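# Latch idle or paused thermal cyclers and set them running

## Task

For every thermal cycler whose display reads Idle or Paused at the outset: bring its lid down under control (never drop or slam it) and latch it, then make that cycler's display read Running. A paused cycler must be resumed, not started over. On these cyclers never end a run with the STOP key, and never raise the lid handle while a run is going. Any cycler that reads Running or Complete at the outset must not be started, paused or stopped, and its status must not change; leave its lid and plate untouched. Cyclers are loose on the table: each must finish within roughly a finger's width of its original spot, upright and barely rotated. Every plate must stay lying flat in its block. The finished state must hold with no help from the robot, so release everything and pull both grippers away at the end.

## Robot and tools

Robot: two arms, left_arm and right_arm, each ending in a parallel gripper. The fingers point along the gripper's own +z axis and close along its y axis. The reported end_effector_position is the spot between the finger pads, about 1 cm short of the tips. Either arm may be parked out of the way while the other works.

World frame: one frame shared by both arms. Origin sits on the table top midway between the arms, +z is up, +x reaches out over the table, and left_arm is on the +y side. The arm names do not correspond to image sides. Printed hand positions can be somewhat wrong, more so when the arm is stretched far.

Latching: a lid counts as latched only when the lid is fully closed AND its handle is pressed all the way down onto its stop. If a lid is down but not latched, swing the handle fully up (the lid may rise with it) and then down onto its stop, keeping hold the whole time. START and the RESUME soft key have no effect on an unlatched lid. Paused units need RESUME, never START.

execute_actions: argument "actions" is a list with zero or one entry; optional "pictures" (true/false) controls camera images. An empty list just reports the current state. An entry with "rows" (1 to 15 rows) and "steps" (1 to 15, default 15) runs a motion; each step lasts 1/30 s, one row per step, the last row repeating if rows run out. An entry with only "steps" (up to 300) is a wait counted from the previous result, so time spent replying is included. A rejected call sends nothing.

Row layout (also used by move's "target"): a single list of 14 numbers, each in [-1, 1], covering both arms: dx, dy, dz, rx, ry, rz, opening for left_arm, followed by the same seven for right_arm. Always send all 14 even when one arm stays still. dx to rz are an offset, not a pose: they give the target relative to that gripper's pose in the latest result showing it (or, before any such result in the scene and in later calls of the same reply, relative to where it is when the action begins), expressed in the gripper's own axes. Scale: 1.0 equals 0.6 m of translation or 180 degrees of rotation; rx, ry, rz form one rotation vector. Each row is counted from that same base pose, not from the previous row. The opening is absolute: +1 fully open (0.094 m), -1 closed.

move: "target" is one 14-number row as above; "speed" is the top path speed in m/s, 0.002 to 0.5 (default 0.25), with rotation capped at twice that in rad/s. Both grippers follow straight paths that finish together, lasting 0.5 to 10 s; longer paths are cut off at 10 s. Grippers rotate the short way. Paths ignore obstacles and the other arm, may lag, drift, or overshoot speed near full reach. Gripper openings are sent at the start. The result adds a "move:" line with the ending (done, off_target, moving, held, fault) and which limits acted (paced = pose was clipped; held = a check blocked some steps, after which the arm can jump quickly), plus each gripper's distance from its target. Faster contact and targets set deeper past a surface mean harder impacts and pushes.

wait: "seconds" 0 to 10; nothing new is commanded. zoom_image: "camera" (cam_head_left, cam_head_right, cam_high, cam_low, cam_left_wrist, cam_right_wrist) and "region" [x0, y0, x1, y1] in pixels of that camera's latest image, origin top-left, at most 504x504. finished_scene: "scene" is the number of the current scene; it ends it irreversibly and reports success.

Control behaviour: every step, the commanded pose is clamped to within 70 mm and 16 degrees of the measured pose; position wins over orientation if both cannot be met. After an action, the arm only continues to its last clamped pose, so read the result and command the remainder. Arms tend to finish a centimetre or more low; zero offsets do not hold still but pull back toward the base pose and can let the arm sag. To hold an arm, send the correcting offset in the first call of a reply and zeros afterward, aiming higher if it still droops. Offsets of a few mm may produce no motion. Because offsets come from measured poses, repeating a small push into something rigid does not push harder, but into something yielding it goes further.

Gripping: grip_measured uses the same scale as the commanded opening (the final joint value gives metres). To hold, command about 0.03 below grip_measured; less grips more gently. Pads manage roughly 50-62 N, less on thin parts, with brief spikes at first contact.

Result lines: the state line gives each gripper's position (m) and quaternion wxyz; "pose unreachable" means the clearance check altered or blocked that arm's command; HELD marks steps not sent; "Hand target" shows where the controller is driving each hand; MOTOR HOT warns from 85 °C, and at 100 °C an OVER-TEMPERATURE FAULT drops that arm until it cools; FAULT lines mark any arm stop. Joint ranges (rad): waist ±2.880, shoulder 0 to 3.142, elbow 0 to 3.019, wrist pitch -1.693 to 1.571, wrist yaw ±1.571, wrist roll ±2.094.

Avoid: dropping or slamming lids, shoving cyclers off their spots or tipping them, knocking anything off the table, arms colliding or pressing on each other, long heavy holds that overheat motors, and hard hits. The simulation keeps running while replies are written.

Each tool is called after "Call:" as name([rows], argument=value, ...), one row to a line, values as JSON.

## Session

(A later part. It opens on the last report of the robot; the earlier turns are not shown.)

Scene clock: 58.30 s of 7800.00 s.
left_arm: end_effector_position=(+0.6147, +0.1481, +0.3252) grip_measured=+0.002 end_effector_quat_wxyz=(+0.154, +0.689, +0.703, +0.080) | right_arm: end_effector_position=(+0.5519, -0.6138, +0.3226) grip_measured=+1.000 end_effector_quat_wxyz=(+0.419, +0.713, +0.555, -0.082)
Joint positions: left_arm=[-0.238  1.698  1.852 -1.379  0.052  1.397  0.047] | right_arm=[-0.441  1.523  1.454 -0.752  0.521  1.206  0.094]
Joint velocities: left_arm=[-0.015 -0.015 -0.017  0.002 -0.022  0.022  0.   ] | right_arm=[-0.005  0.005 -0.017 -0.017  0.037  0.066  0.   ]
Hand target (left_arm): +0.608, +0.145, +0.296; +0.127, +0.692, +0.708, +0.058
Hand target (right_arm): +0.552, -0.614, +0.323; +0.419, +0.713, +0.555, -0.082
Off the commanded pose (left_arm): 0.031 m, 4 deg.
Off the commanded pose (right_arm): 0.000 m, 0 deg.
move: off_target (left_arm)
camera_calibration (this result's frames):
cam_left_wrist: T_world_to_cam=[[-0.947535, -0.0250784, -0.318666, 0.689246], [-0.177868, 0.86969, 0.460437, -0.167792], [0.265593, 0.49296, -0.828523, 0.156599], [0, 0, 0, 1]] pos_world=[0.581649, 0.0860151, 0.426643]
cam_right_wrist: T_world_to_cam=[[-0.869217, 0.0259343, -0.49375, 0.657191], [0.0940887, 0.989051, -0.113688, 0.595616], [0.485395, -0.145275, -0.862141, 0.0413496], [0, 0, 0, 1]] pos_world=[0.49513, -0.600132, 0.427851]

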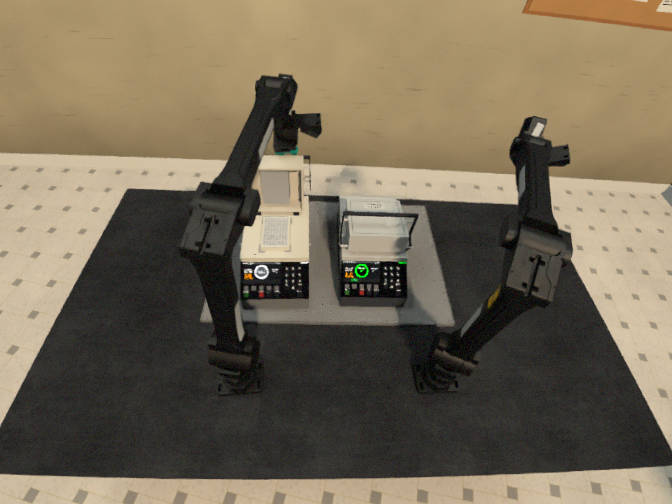

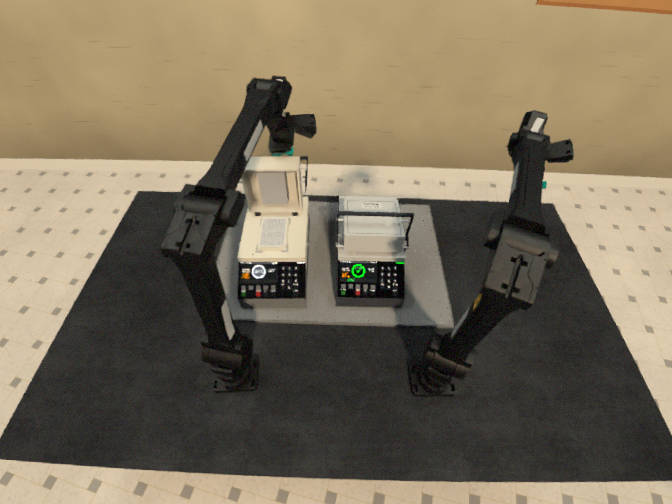

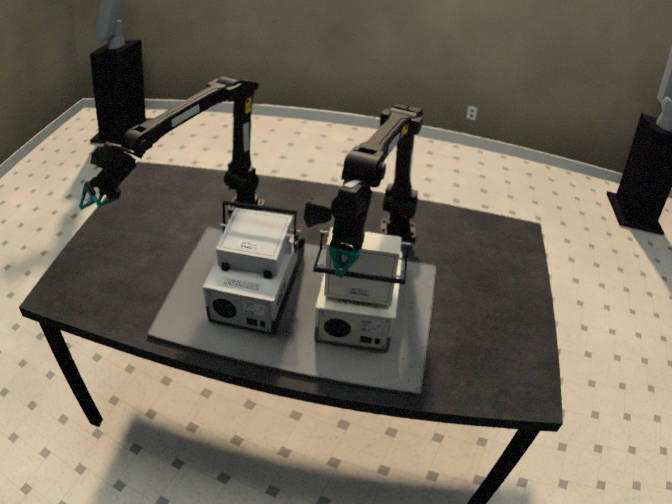

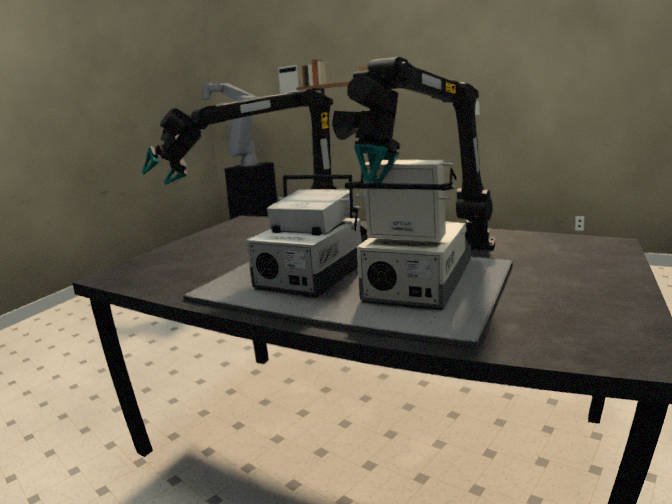

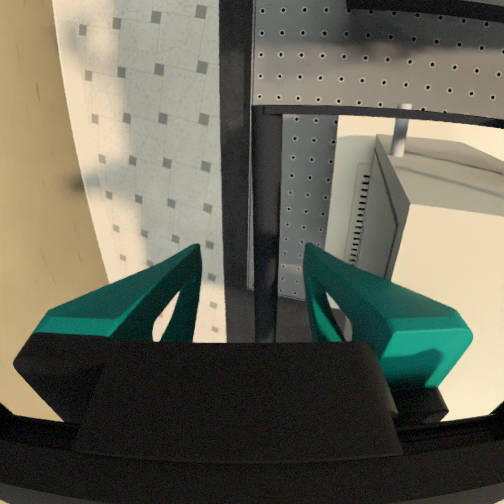

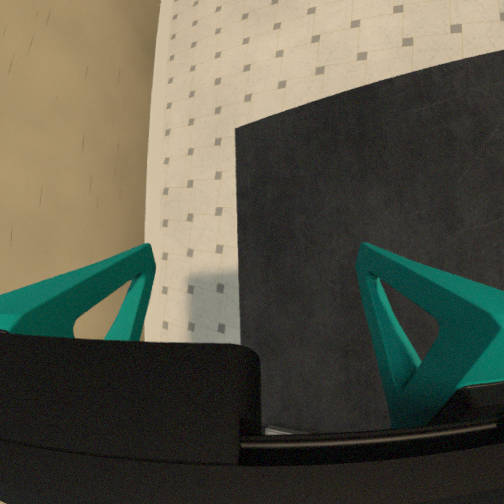

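Call:
move(target=[0,-0.025,0.085,0,0,0,0, 0,0,0,0,0,0,1], speed=0.04)

Call:
move(target=[0,0,0,0,0,0,-0.8, 0,0,0,0,0,0,1])

Scene clock: 65.30 s of 7800.00 s.
left_arm: end_effector_position=(+0.6278, +0.1469, +0.3172) grip_measured=+0.001 end_effector_quat_wxyz=(+0.190, +0.687, +0.692, +0.111) | right_arm: end_effector_position=(+0.5519, -0.6138, +0.3226) grip_measured=+1.000 end_effector_quat_wxyz=(+0.419, +0.713, +0.555, -0.082)
Joint positions: left_arm=[-0.238  1.667  1.768 -1.23   0.047  1.408  0.047] | right_arm=[-0.441  1.523  1.454 -0.752  0.521  1.206  0.094]
Joint velocities: left_arm=[-0.005 -0.005 -0.017  0.002  0.007  0.037  0.   ] | right_arm=[ 0.005 -0.005  0.012  0.007 -0.066  0.066  0.   ]
Hand target (left_arm): +0.617, +0.143, +0.274; +0.154, +0.689, +0.703, +0.080
Hand target (right_arm): +0.552, -0.614, +0.323; +0.419, +0.713, +0.555, -0.082
Off the commanded pose (left_arm): 0.046 m, 6 deg.
Off the commanded pose (right_arm): 0.000 m, 0 deg.
After step 90, 2.43 s passed at rest.
move: off_target (left_arm)
camera_calibration (this result's frames):
cam_left_wrist: T_world_to_cam=[[-0.912391, -0.0189011, -0.408884, 0.704768], [-0.214152, 0.873351, 0.43749, -0.131233], [0.34883, 0.486725, -0.800885, 0.0869151], [0, 0, 0, 1]] pos_world=[0.584601, 0.0856293, 0.41519]
cam_right_wrist: T_world_to_cam=[[-0.869217, 0.0259343, -0.49375, 0.657191], [0.0940887, 0.989051, -0.113688, 0.595616], [0.485395, -0.145275, -0.862141, 0.0413496], [0, 0, 0, 1]] pos_world=[0.49513, -0.600132, 0.427851]

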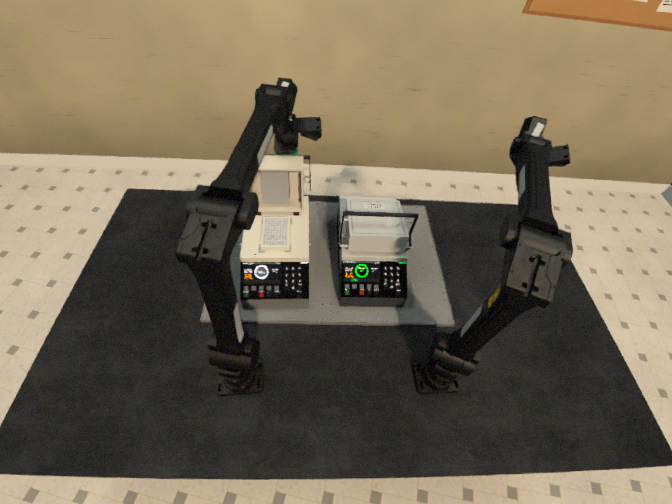

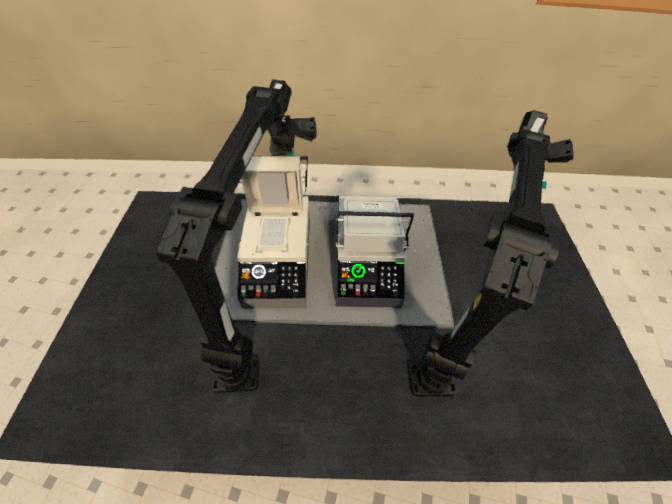

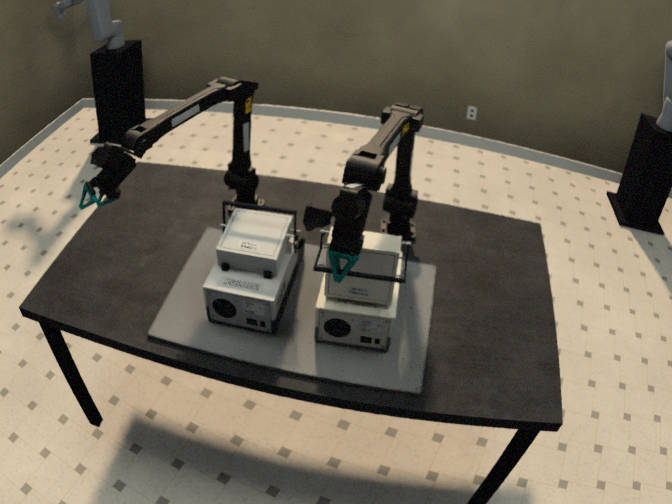

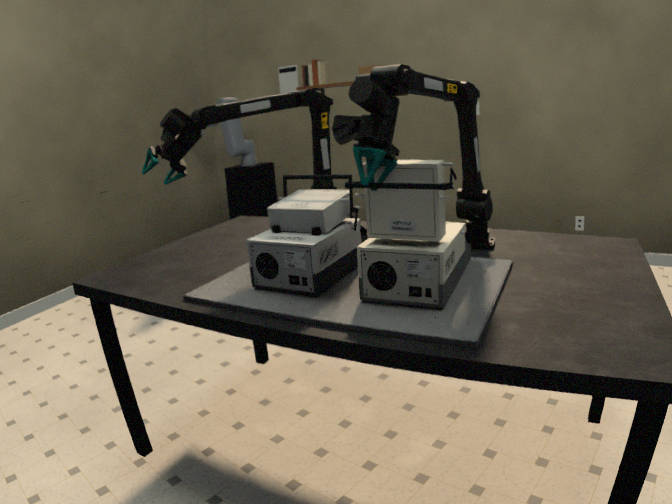

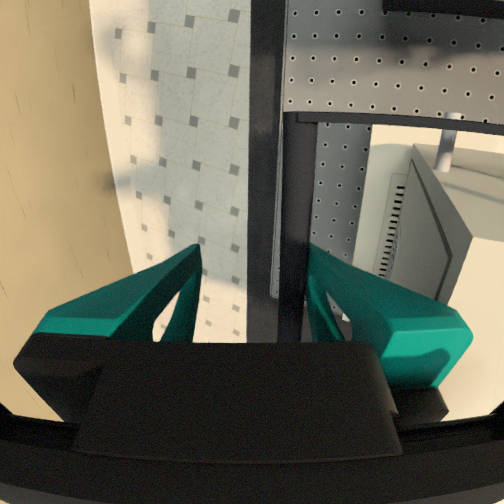

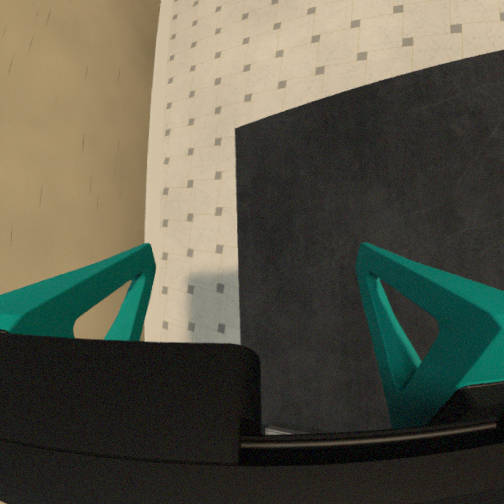

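Scene clock: 65.80 s of 7800.00 s.
left_arm: end_effector_position=(+0.6158, +0.1465, +0.3058) grip_measured=-0.778 end_effector_quat_wxyz=(+0.172, +0.689, +0.698, +0.094) | right_arm: end_effector_position=(+0.5519, -0.6138, +0.3226) grip_measured=+1.000 end_effector_quat_wxyz=(+0.419, +0.713, +0.555, -0.082)
Joint positions: left_arm=[-0.24   1.665  1.748 -1.263  0.051  1.4    0.01 ] | right_arm=[-0.441  1.523  1.454 -0.752  0.521  1.206  0.094]
Joint velocities: left_arm=[-0.005 -0.015 -0.012 -0.012 -0.022  0.022  0.   ] | right_arm=[-0.005 -0.005 -0.012 -0.007  0.022 -0.051  0.   ]
Hand target (left_arm): +0.627, +0.147, +0.317; +0.190, +0.687, +0.693, +0.111
Hand target (right_arm): +0.552, -0.614, +0.323; +0.419, +0.713, +0.555, -0.082
Off the commanded pose (left_arm): 0.017 m, 3 deg.
Off the commanded pose (right_arm): 0.000 m, 0 deg.
move: off_target (left_arm)
camera_calibration (this result's frames):
cam_left_wrist: T_world_to_cam=[[-0.932224, -0.0218013, -0.361226, 0.687216], [-0.194044, 0.872667, 0.448106, -0.143968], [0.30546, 0.487828, -0.817751, 0.113889], [0, 0, 0, 1]] pos_world=[0.577914, 0.0850598, 0.405885]
cam_right_wrist: T_world_to_cam=[[-0.869217, 0.0259343, -0.49375, 0.657191], [0.0940887, 0.989051, -0.113688, 0.595616], [0.485395, -0.145275, -0.862141, 0.0413496], [0, 0, 0, 1]] pos_world=[0.49513, -0.600132, 0.427851]

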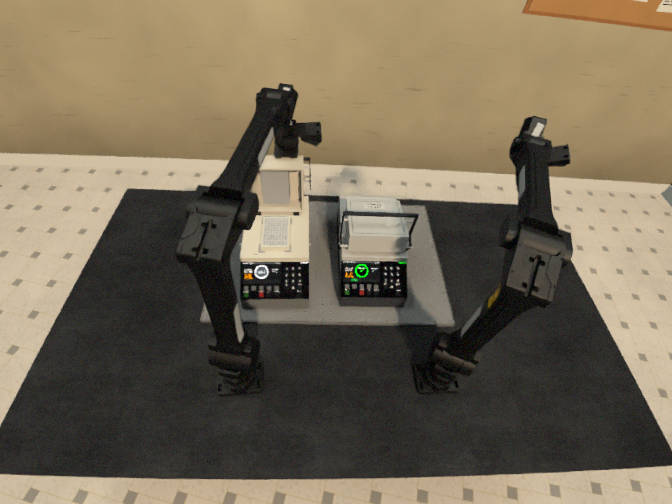

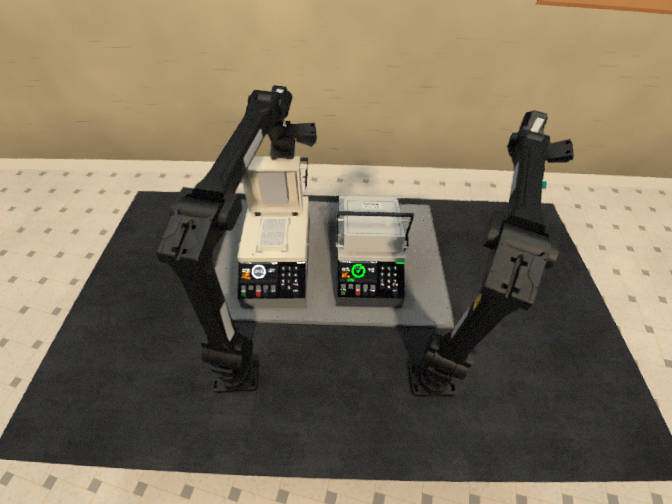

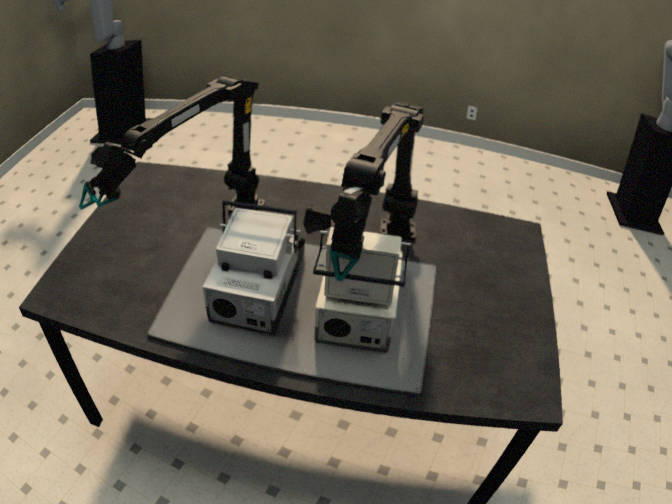

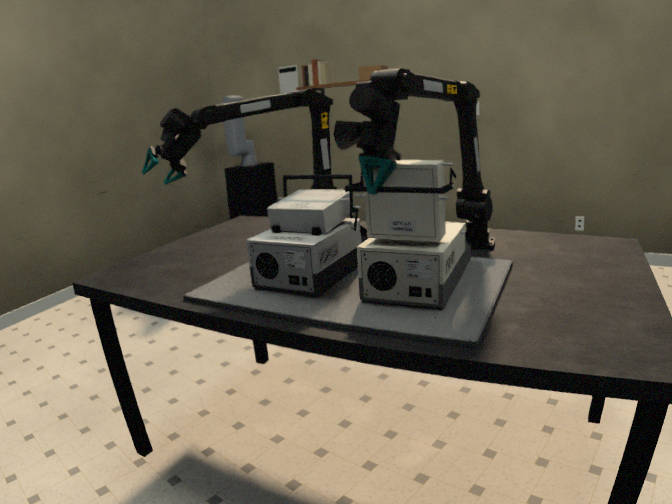

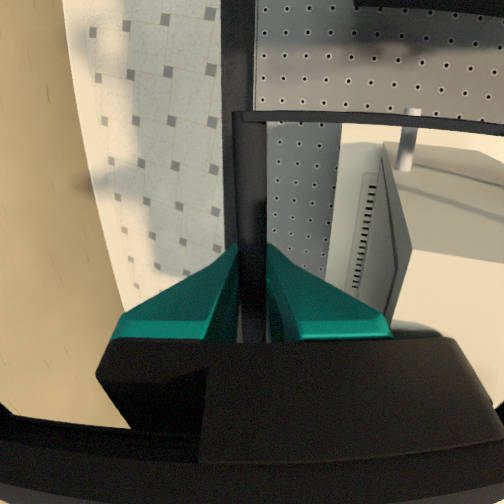

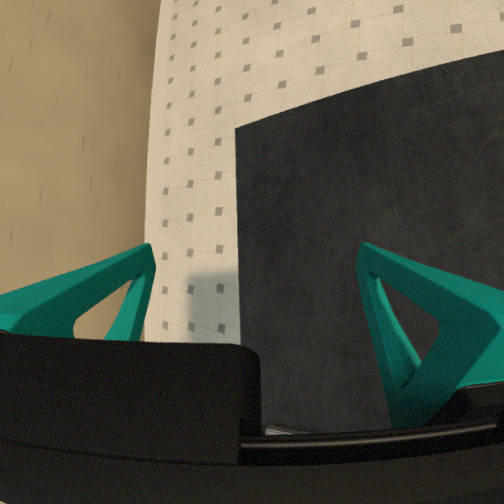

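Call:
move(target=[0,-0.1,-0.1,0,0,0,-0.8, 0,0,0,0,0,0,1], speed=0.04)

Scene clock: 78.87 s of 7800.00 s.
left_arm: end_effector_position=(+0.5639, +0.1440, +0.3149) grip_measured=-0.778 end_effector_quat_wxyz=(+0.176, +0.688, +0.698, +0.092) | right_arm: end_effector_position=(+0.5519, -0.6138, +0.3226) grip_measured=+1.000 end_effector_quat_wxyz=(+0.419, +0.713, +0.555, -0.082)
Joint positions: left_arm=[-0.259  1.527  1.605 -1.252  0.052  1.381  0.01 ] | right_arm=[-0.441  1.523  1.454 -0.752  0.521  1.206  0.094]
Joint velocities: left_arm=[-0.005 -0.024  0.007 -0.002 -0.066  0.007 -0.   ] | right_arm=[-0.015 -0.024  0.012  0.007  0.022 -0.066  0.   ]
Hand target (left_arm): +0.539, +0.150, +0.338; +0.172, +0.689, +0.698, +0.093
Hand target (right_arm): +0.552, -0.614, +0.323; +0.419, +0.713, +0.555, -0.082
Off the commanded pose (left_arm): 0.036 m, 0 deg.
Off the commanded pose (right_arm): 0.000 m, 0 deg.
After step 90, 7.53 s passed at rest.
move: off_target (left_arm)
camera_calibration (this result's frames):
cam_left_wrist: T_world_to_cam=[[-0.931242, -0.0235821, -0.363637, 0.642525], [-0.194216, 0.876478, 0.44053, -0.153977], [0.308331, 0.480864, -0.820793, 0.13878], [0, 0, 0, 1]] pos_world=[0.525651, 0.083375, 0.415387]
cam_right_wrist: T_world_to_cam=[[-0.869217, 0.0259343, -0.49375, 0.657191], [0.0940887, 0.989051, -0.113688, 0.595616], [0.485395, -0.145275, -0.862141, 0.0413496], [0, 0, 0, 1]] pos_world=[0.49513, -0.600132, 0.427851]

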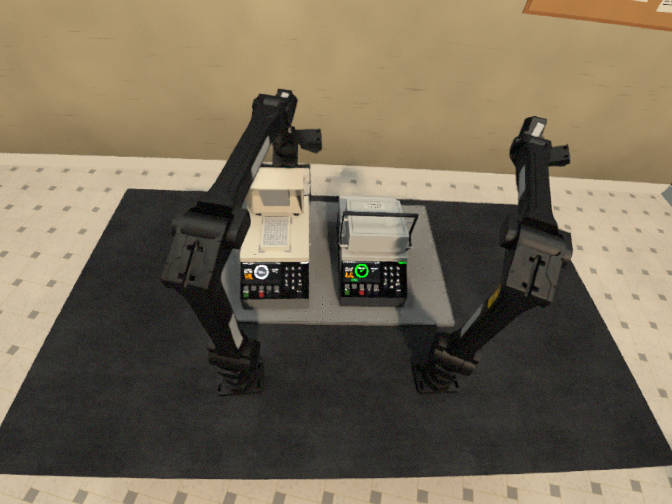

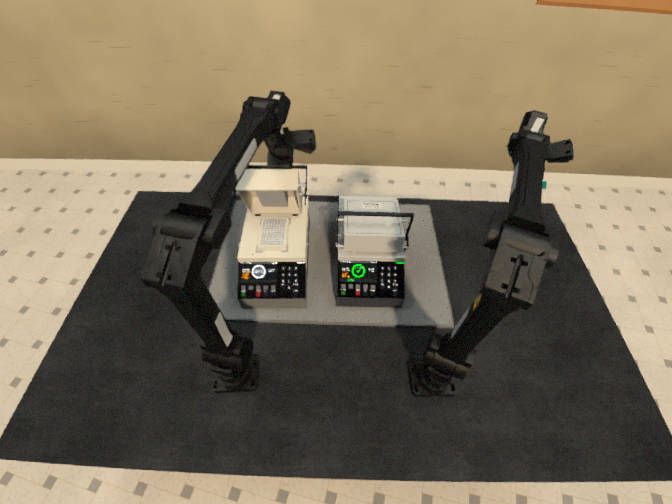

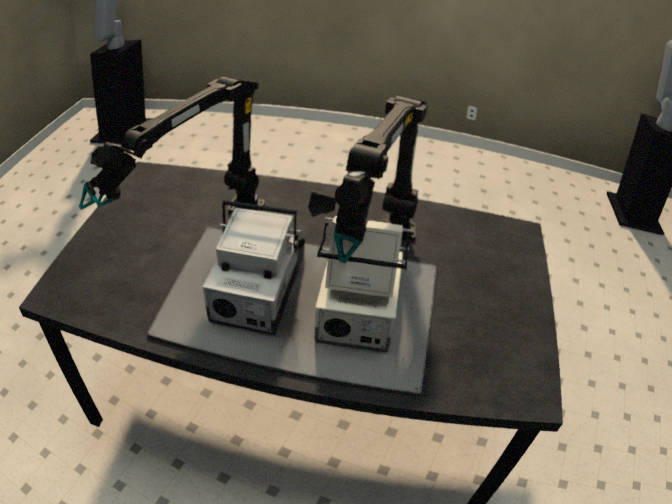

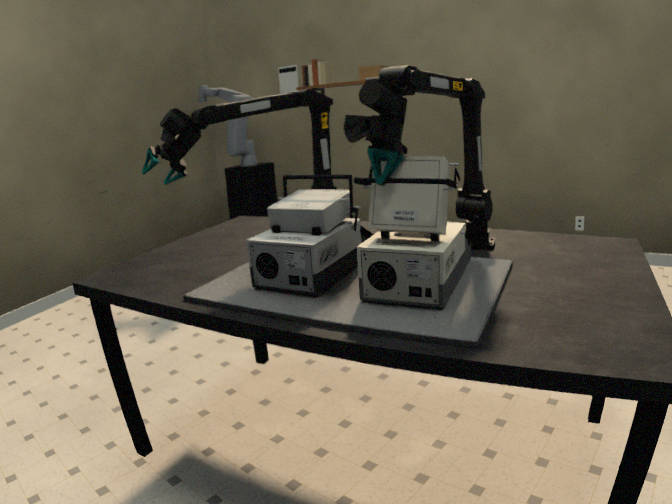

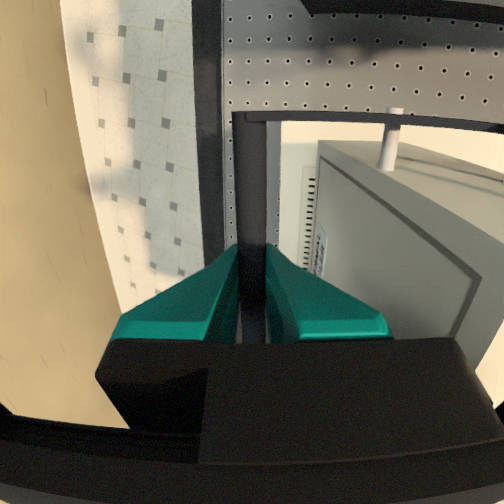

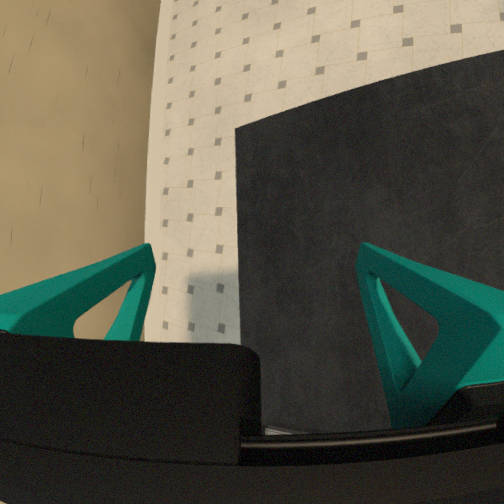

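Call:
move(target=[0,-0.15,-0.06,0,0,0,-0.8, 0,0,0,0,0,0,1], speed=0.04)

Call:
move(target=[0,-0.12,0,0,0,0,-0.8, 0,0,0,0,0,0,1], speed=0.03)

Scene clock: 89.20 s of 7800.00 s.
left_arm: end_effector_position=(+0.4824, +0.1390, +0.3218) grip_measured=-0.780 end_effector_quat_wxyz=(+0.198, +0.687, +0.692, +0.100) | right_arm: end_effector_position=(+0.5519, -0.6138, +0.3226) grip_measured=+1.000 end_effector_quat_wxyz=(+0.419, +0.713, +0.555, -0.082)
Joint positions: left_arm=[-0.3    1.293  1.372 -1.206  0.045  1.346  0.01 ] | right_arm=[-0.441  1.523  1.454 -0.752  0.521  1.206  0.094]
Joint velocities: left_arm=[-0.024 -0.015 -0.002  0.007 -0.022  0.007 -0.   ] | right_arm=[ 0.005 -0.024  0.022 -0.017  0.022 -0.007  0.   ]
Hand target (left_arm): +0.467, +0.144, +0.315; +0.176, +0.688, +0.698, +0.091
Hand target (right_arm): +0.552, -0.614, +0.323; +0.419, +0.713, +0.555, -0.082
Off the commanded pose (left_arm): 0.018 m, 3 deg.
Off the commanded pose (right_arm): 0.000 m, 0 deg.
After step 90, 4.57 s passed at rest.
move: off_target (left_arm)
camera_calibration (this result's frames):
cam_left_wrist: T_world_to_cam=[[-0.914384, -0.0240141, -0.404135, 0.573902], [-0.207312, 0.885203, 0.416458, -0.155667], [0.34774, 0.464585, -0.814394, 0.153144], [0, 0, 0, 1]] pos_world=[0.439241, 0.0804299, 0.421482]
cam_right_wrist: T_world_to_cam=[[-0.869217, 0.0259343, -0.49375, 0.657191], [0.0940887, 0.989051, -0.113688, 0.595616], [0.485395, -0.145275, -0.862141, 0.0413496], [0, 0, 0, 1]] pos_world=[0.49513, -0.600132, 0.427851]

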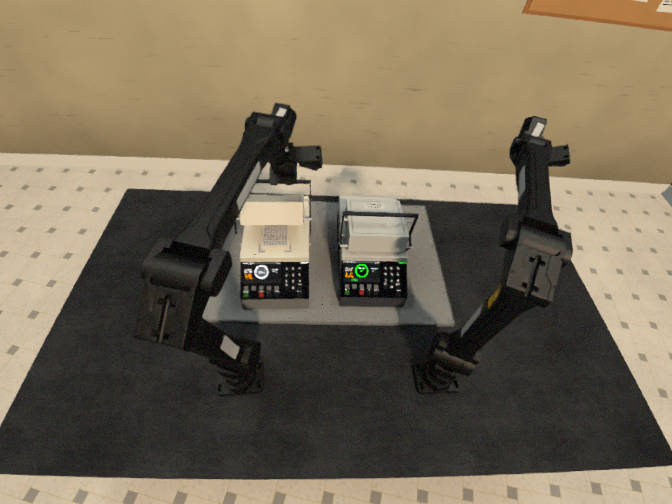

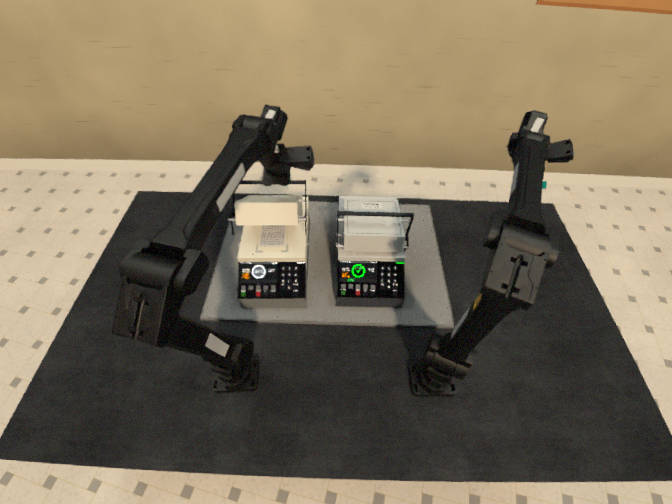

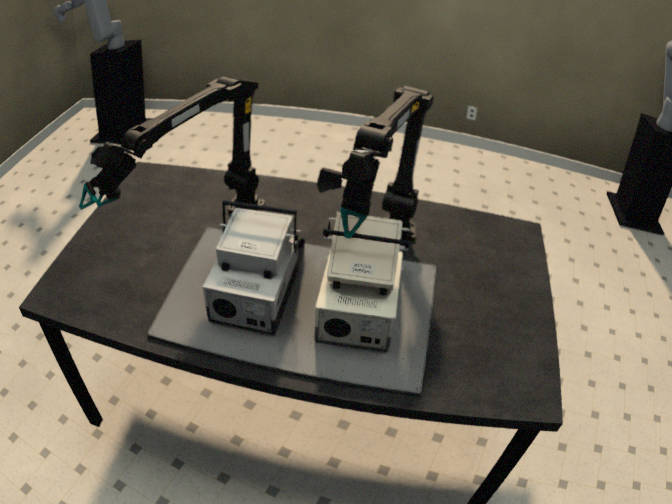

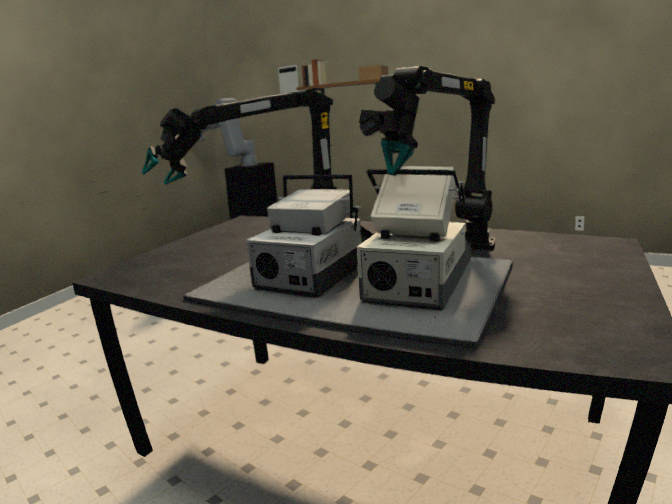

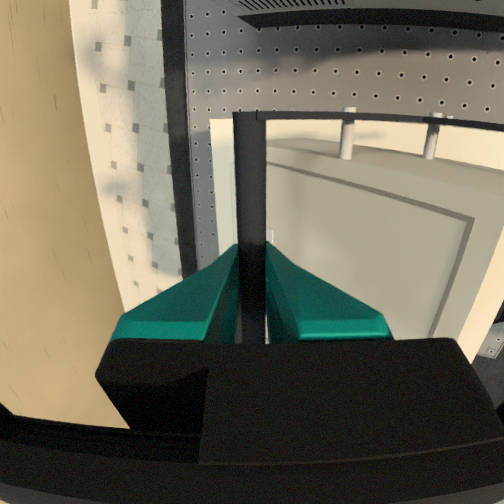

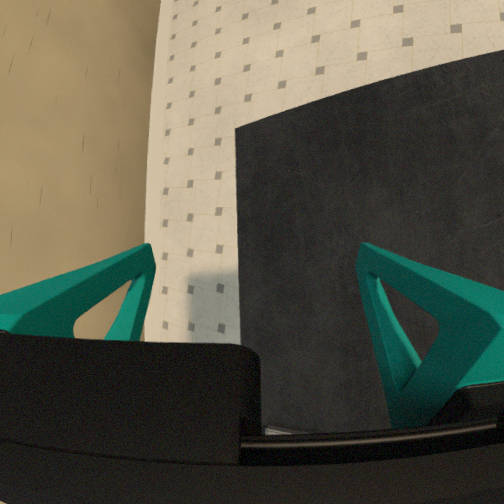

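Scene clock: 91.87 s of 7800.00 s.
left_arm: end_effector_position=(+0.4164, +0.1345, +0.2903) grip_measured=-0.781 end_effector_quat_wxyz=(+0.195, +0.689, +0.692, +0.092) | right_arm: end_effector_position=(+0.5519, -0.6138, +0.3226) grip_measured=+1.000 end_effector_quat_wxyz=(+0.419, +0.713, +0.555, -0.082)
Joint positions: left_arm=[-0.348  1.131  1.16  -1.168  0.036  1.303  0.01 ] | right_arm=[-0.441  1.523  1.454 -0.752  0.521  1.206  0.094]
Joint velocities: left_arm=[-0.005  0.015  0.012 -0.017  0.022 -0.007  0.   ] | right_arm=[ 0.005 -0.005 -0.007 -0.007 -0.022 -0.081  0.   ]
Hand target (left_arm): +0.417, +0.136, +0.292; +0.198, +0.687, +0.692, +0.100
Hand target (right_arm): +0.552, -0.614, +0.323; +0.419, +0.713, +0.555, -0.082
Off the commanded pose (left_arm): 0.003 m, 1 deg.
Off the commanded pose (right_arm): 0.000 m, 0 deg.
move: done
camera_calibration (this result's frames):
cam_left_wrist: T_world_to_cam=[[-0.920623, -0.0219106, -0.389838, 0.498933], [-0.196453, 0.888836, 0.413976, -0.156572], [0.337432, 0.457701, -0.822587, 0.160149], [0, 0, 0, 1]] pos_world=[0.374531, 0.0767986, 0.391057]
cam_right_wrist: T_world_to_cam=[[-0.869217, 0.0259343, -0.49375, 0.657191], [0.0940887, 0.989051, -0.113688, 0.595616], [0.485395, -0.145275, -0.862141, 0.0413496], [0, 0, 0, 1]] pos_world=[0.49513, -0.600132, 0.427851]

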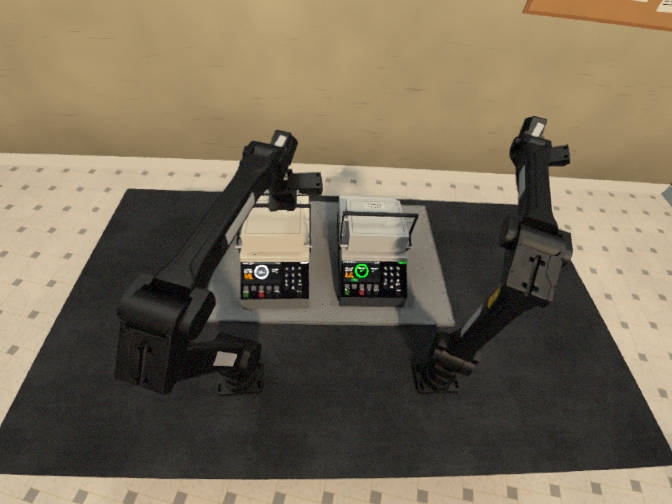

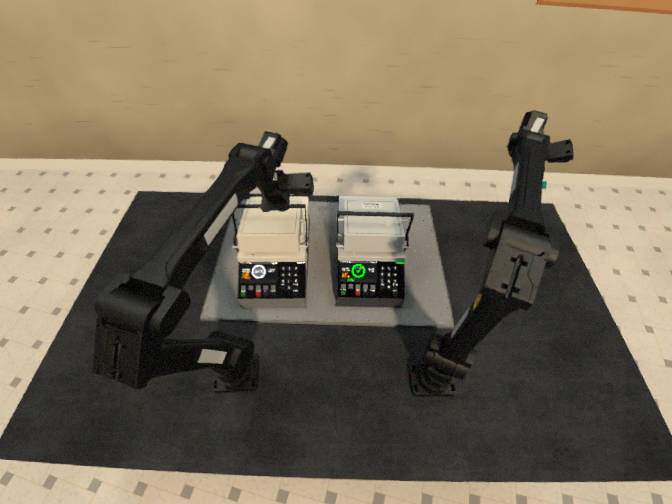

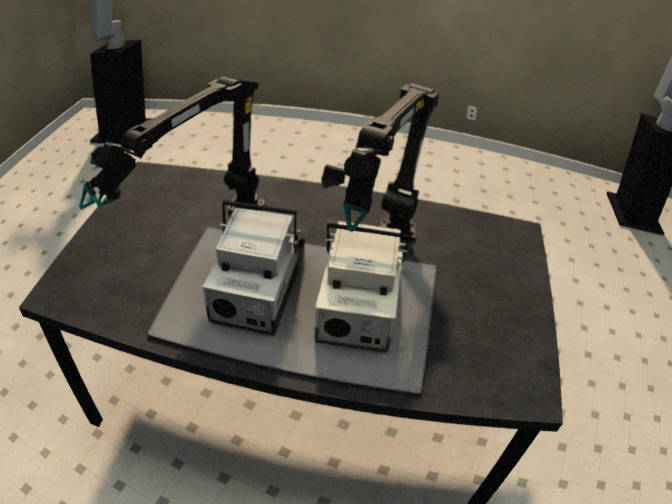

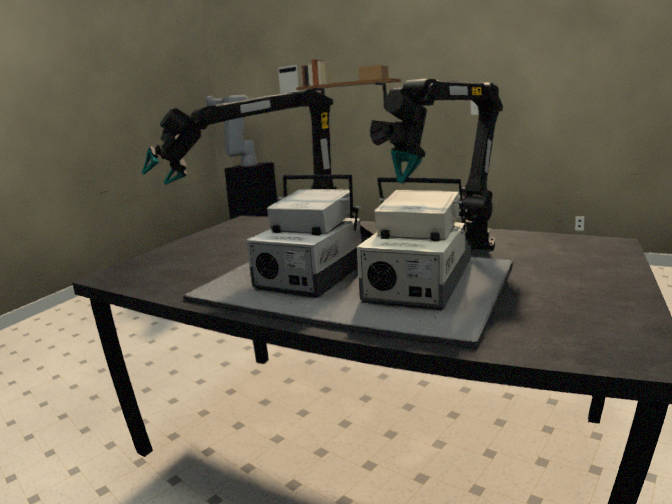

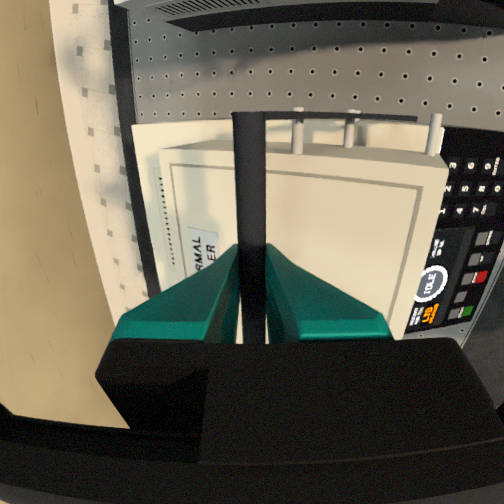

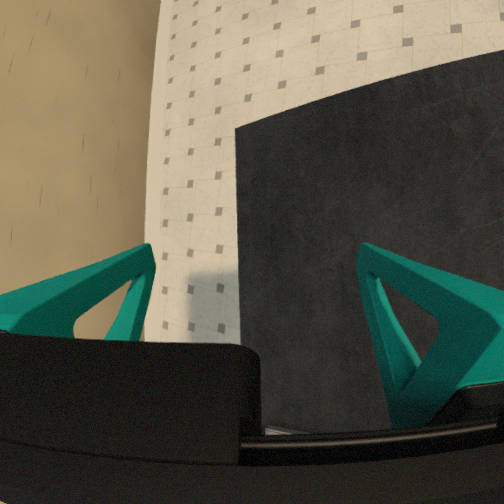

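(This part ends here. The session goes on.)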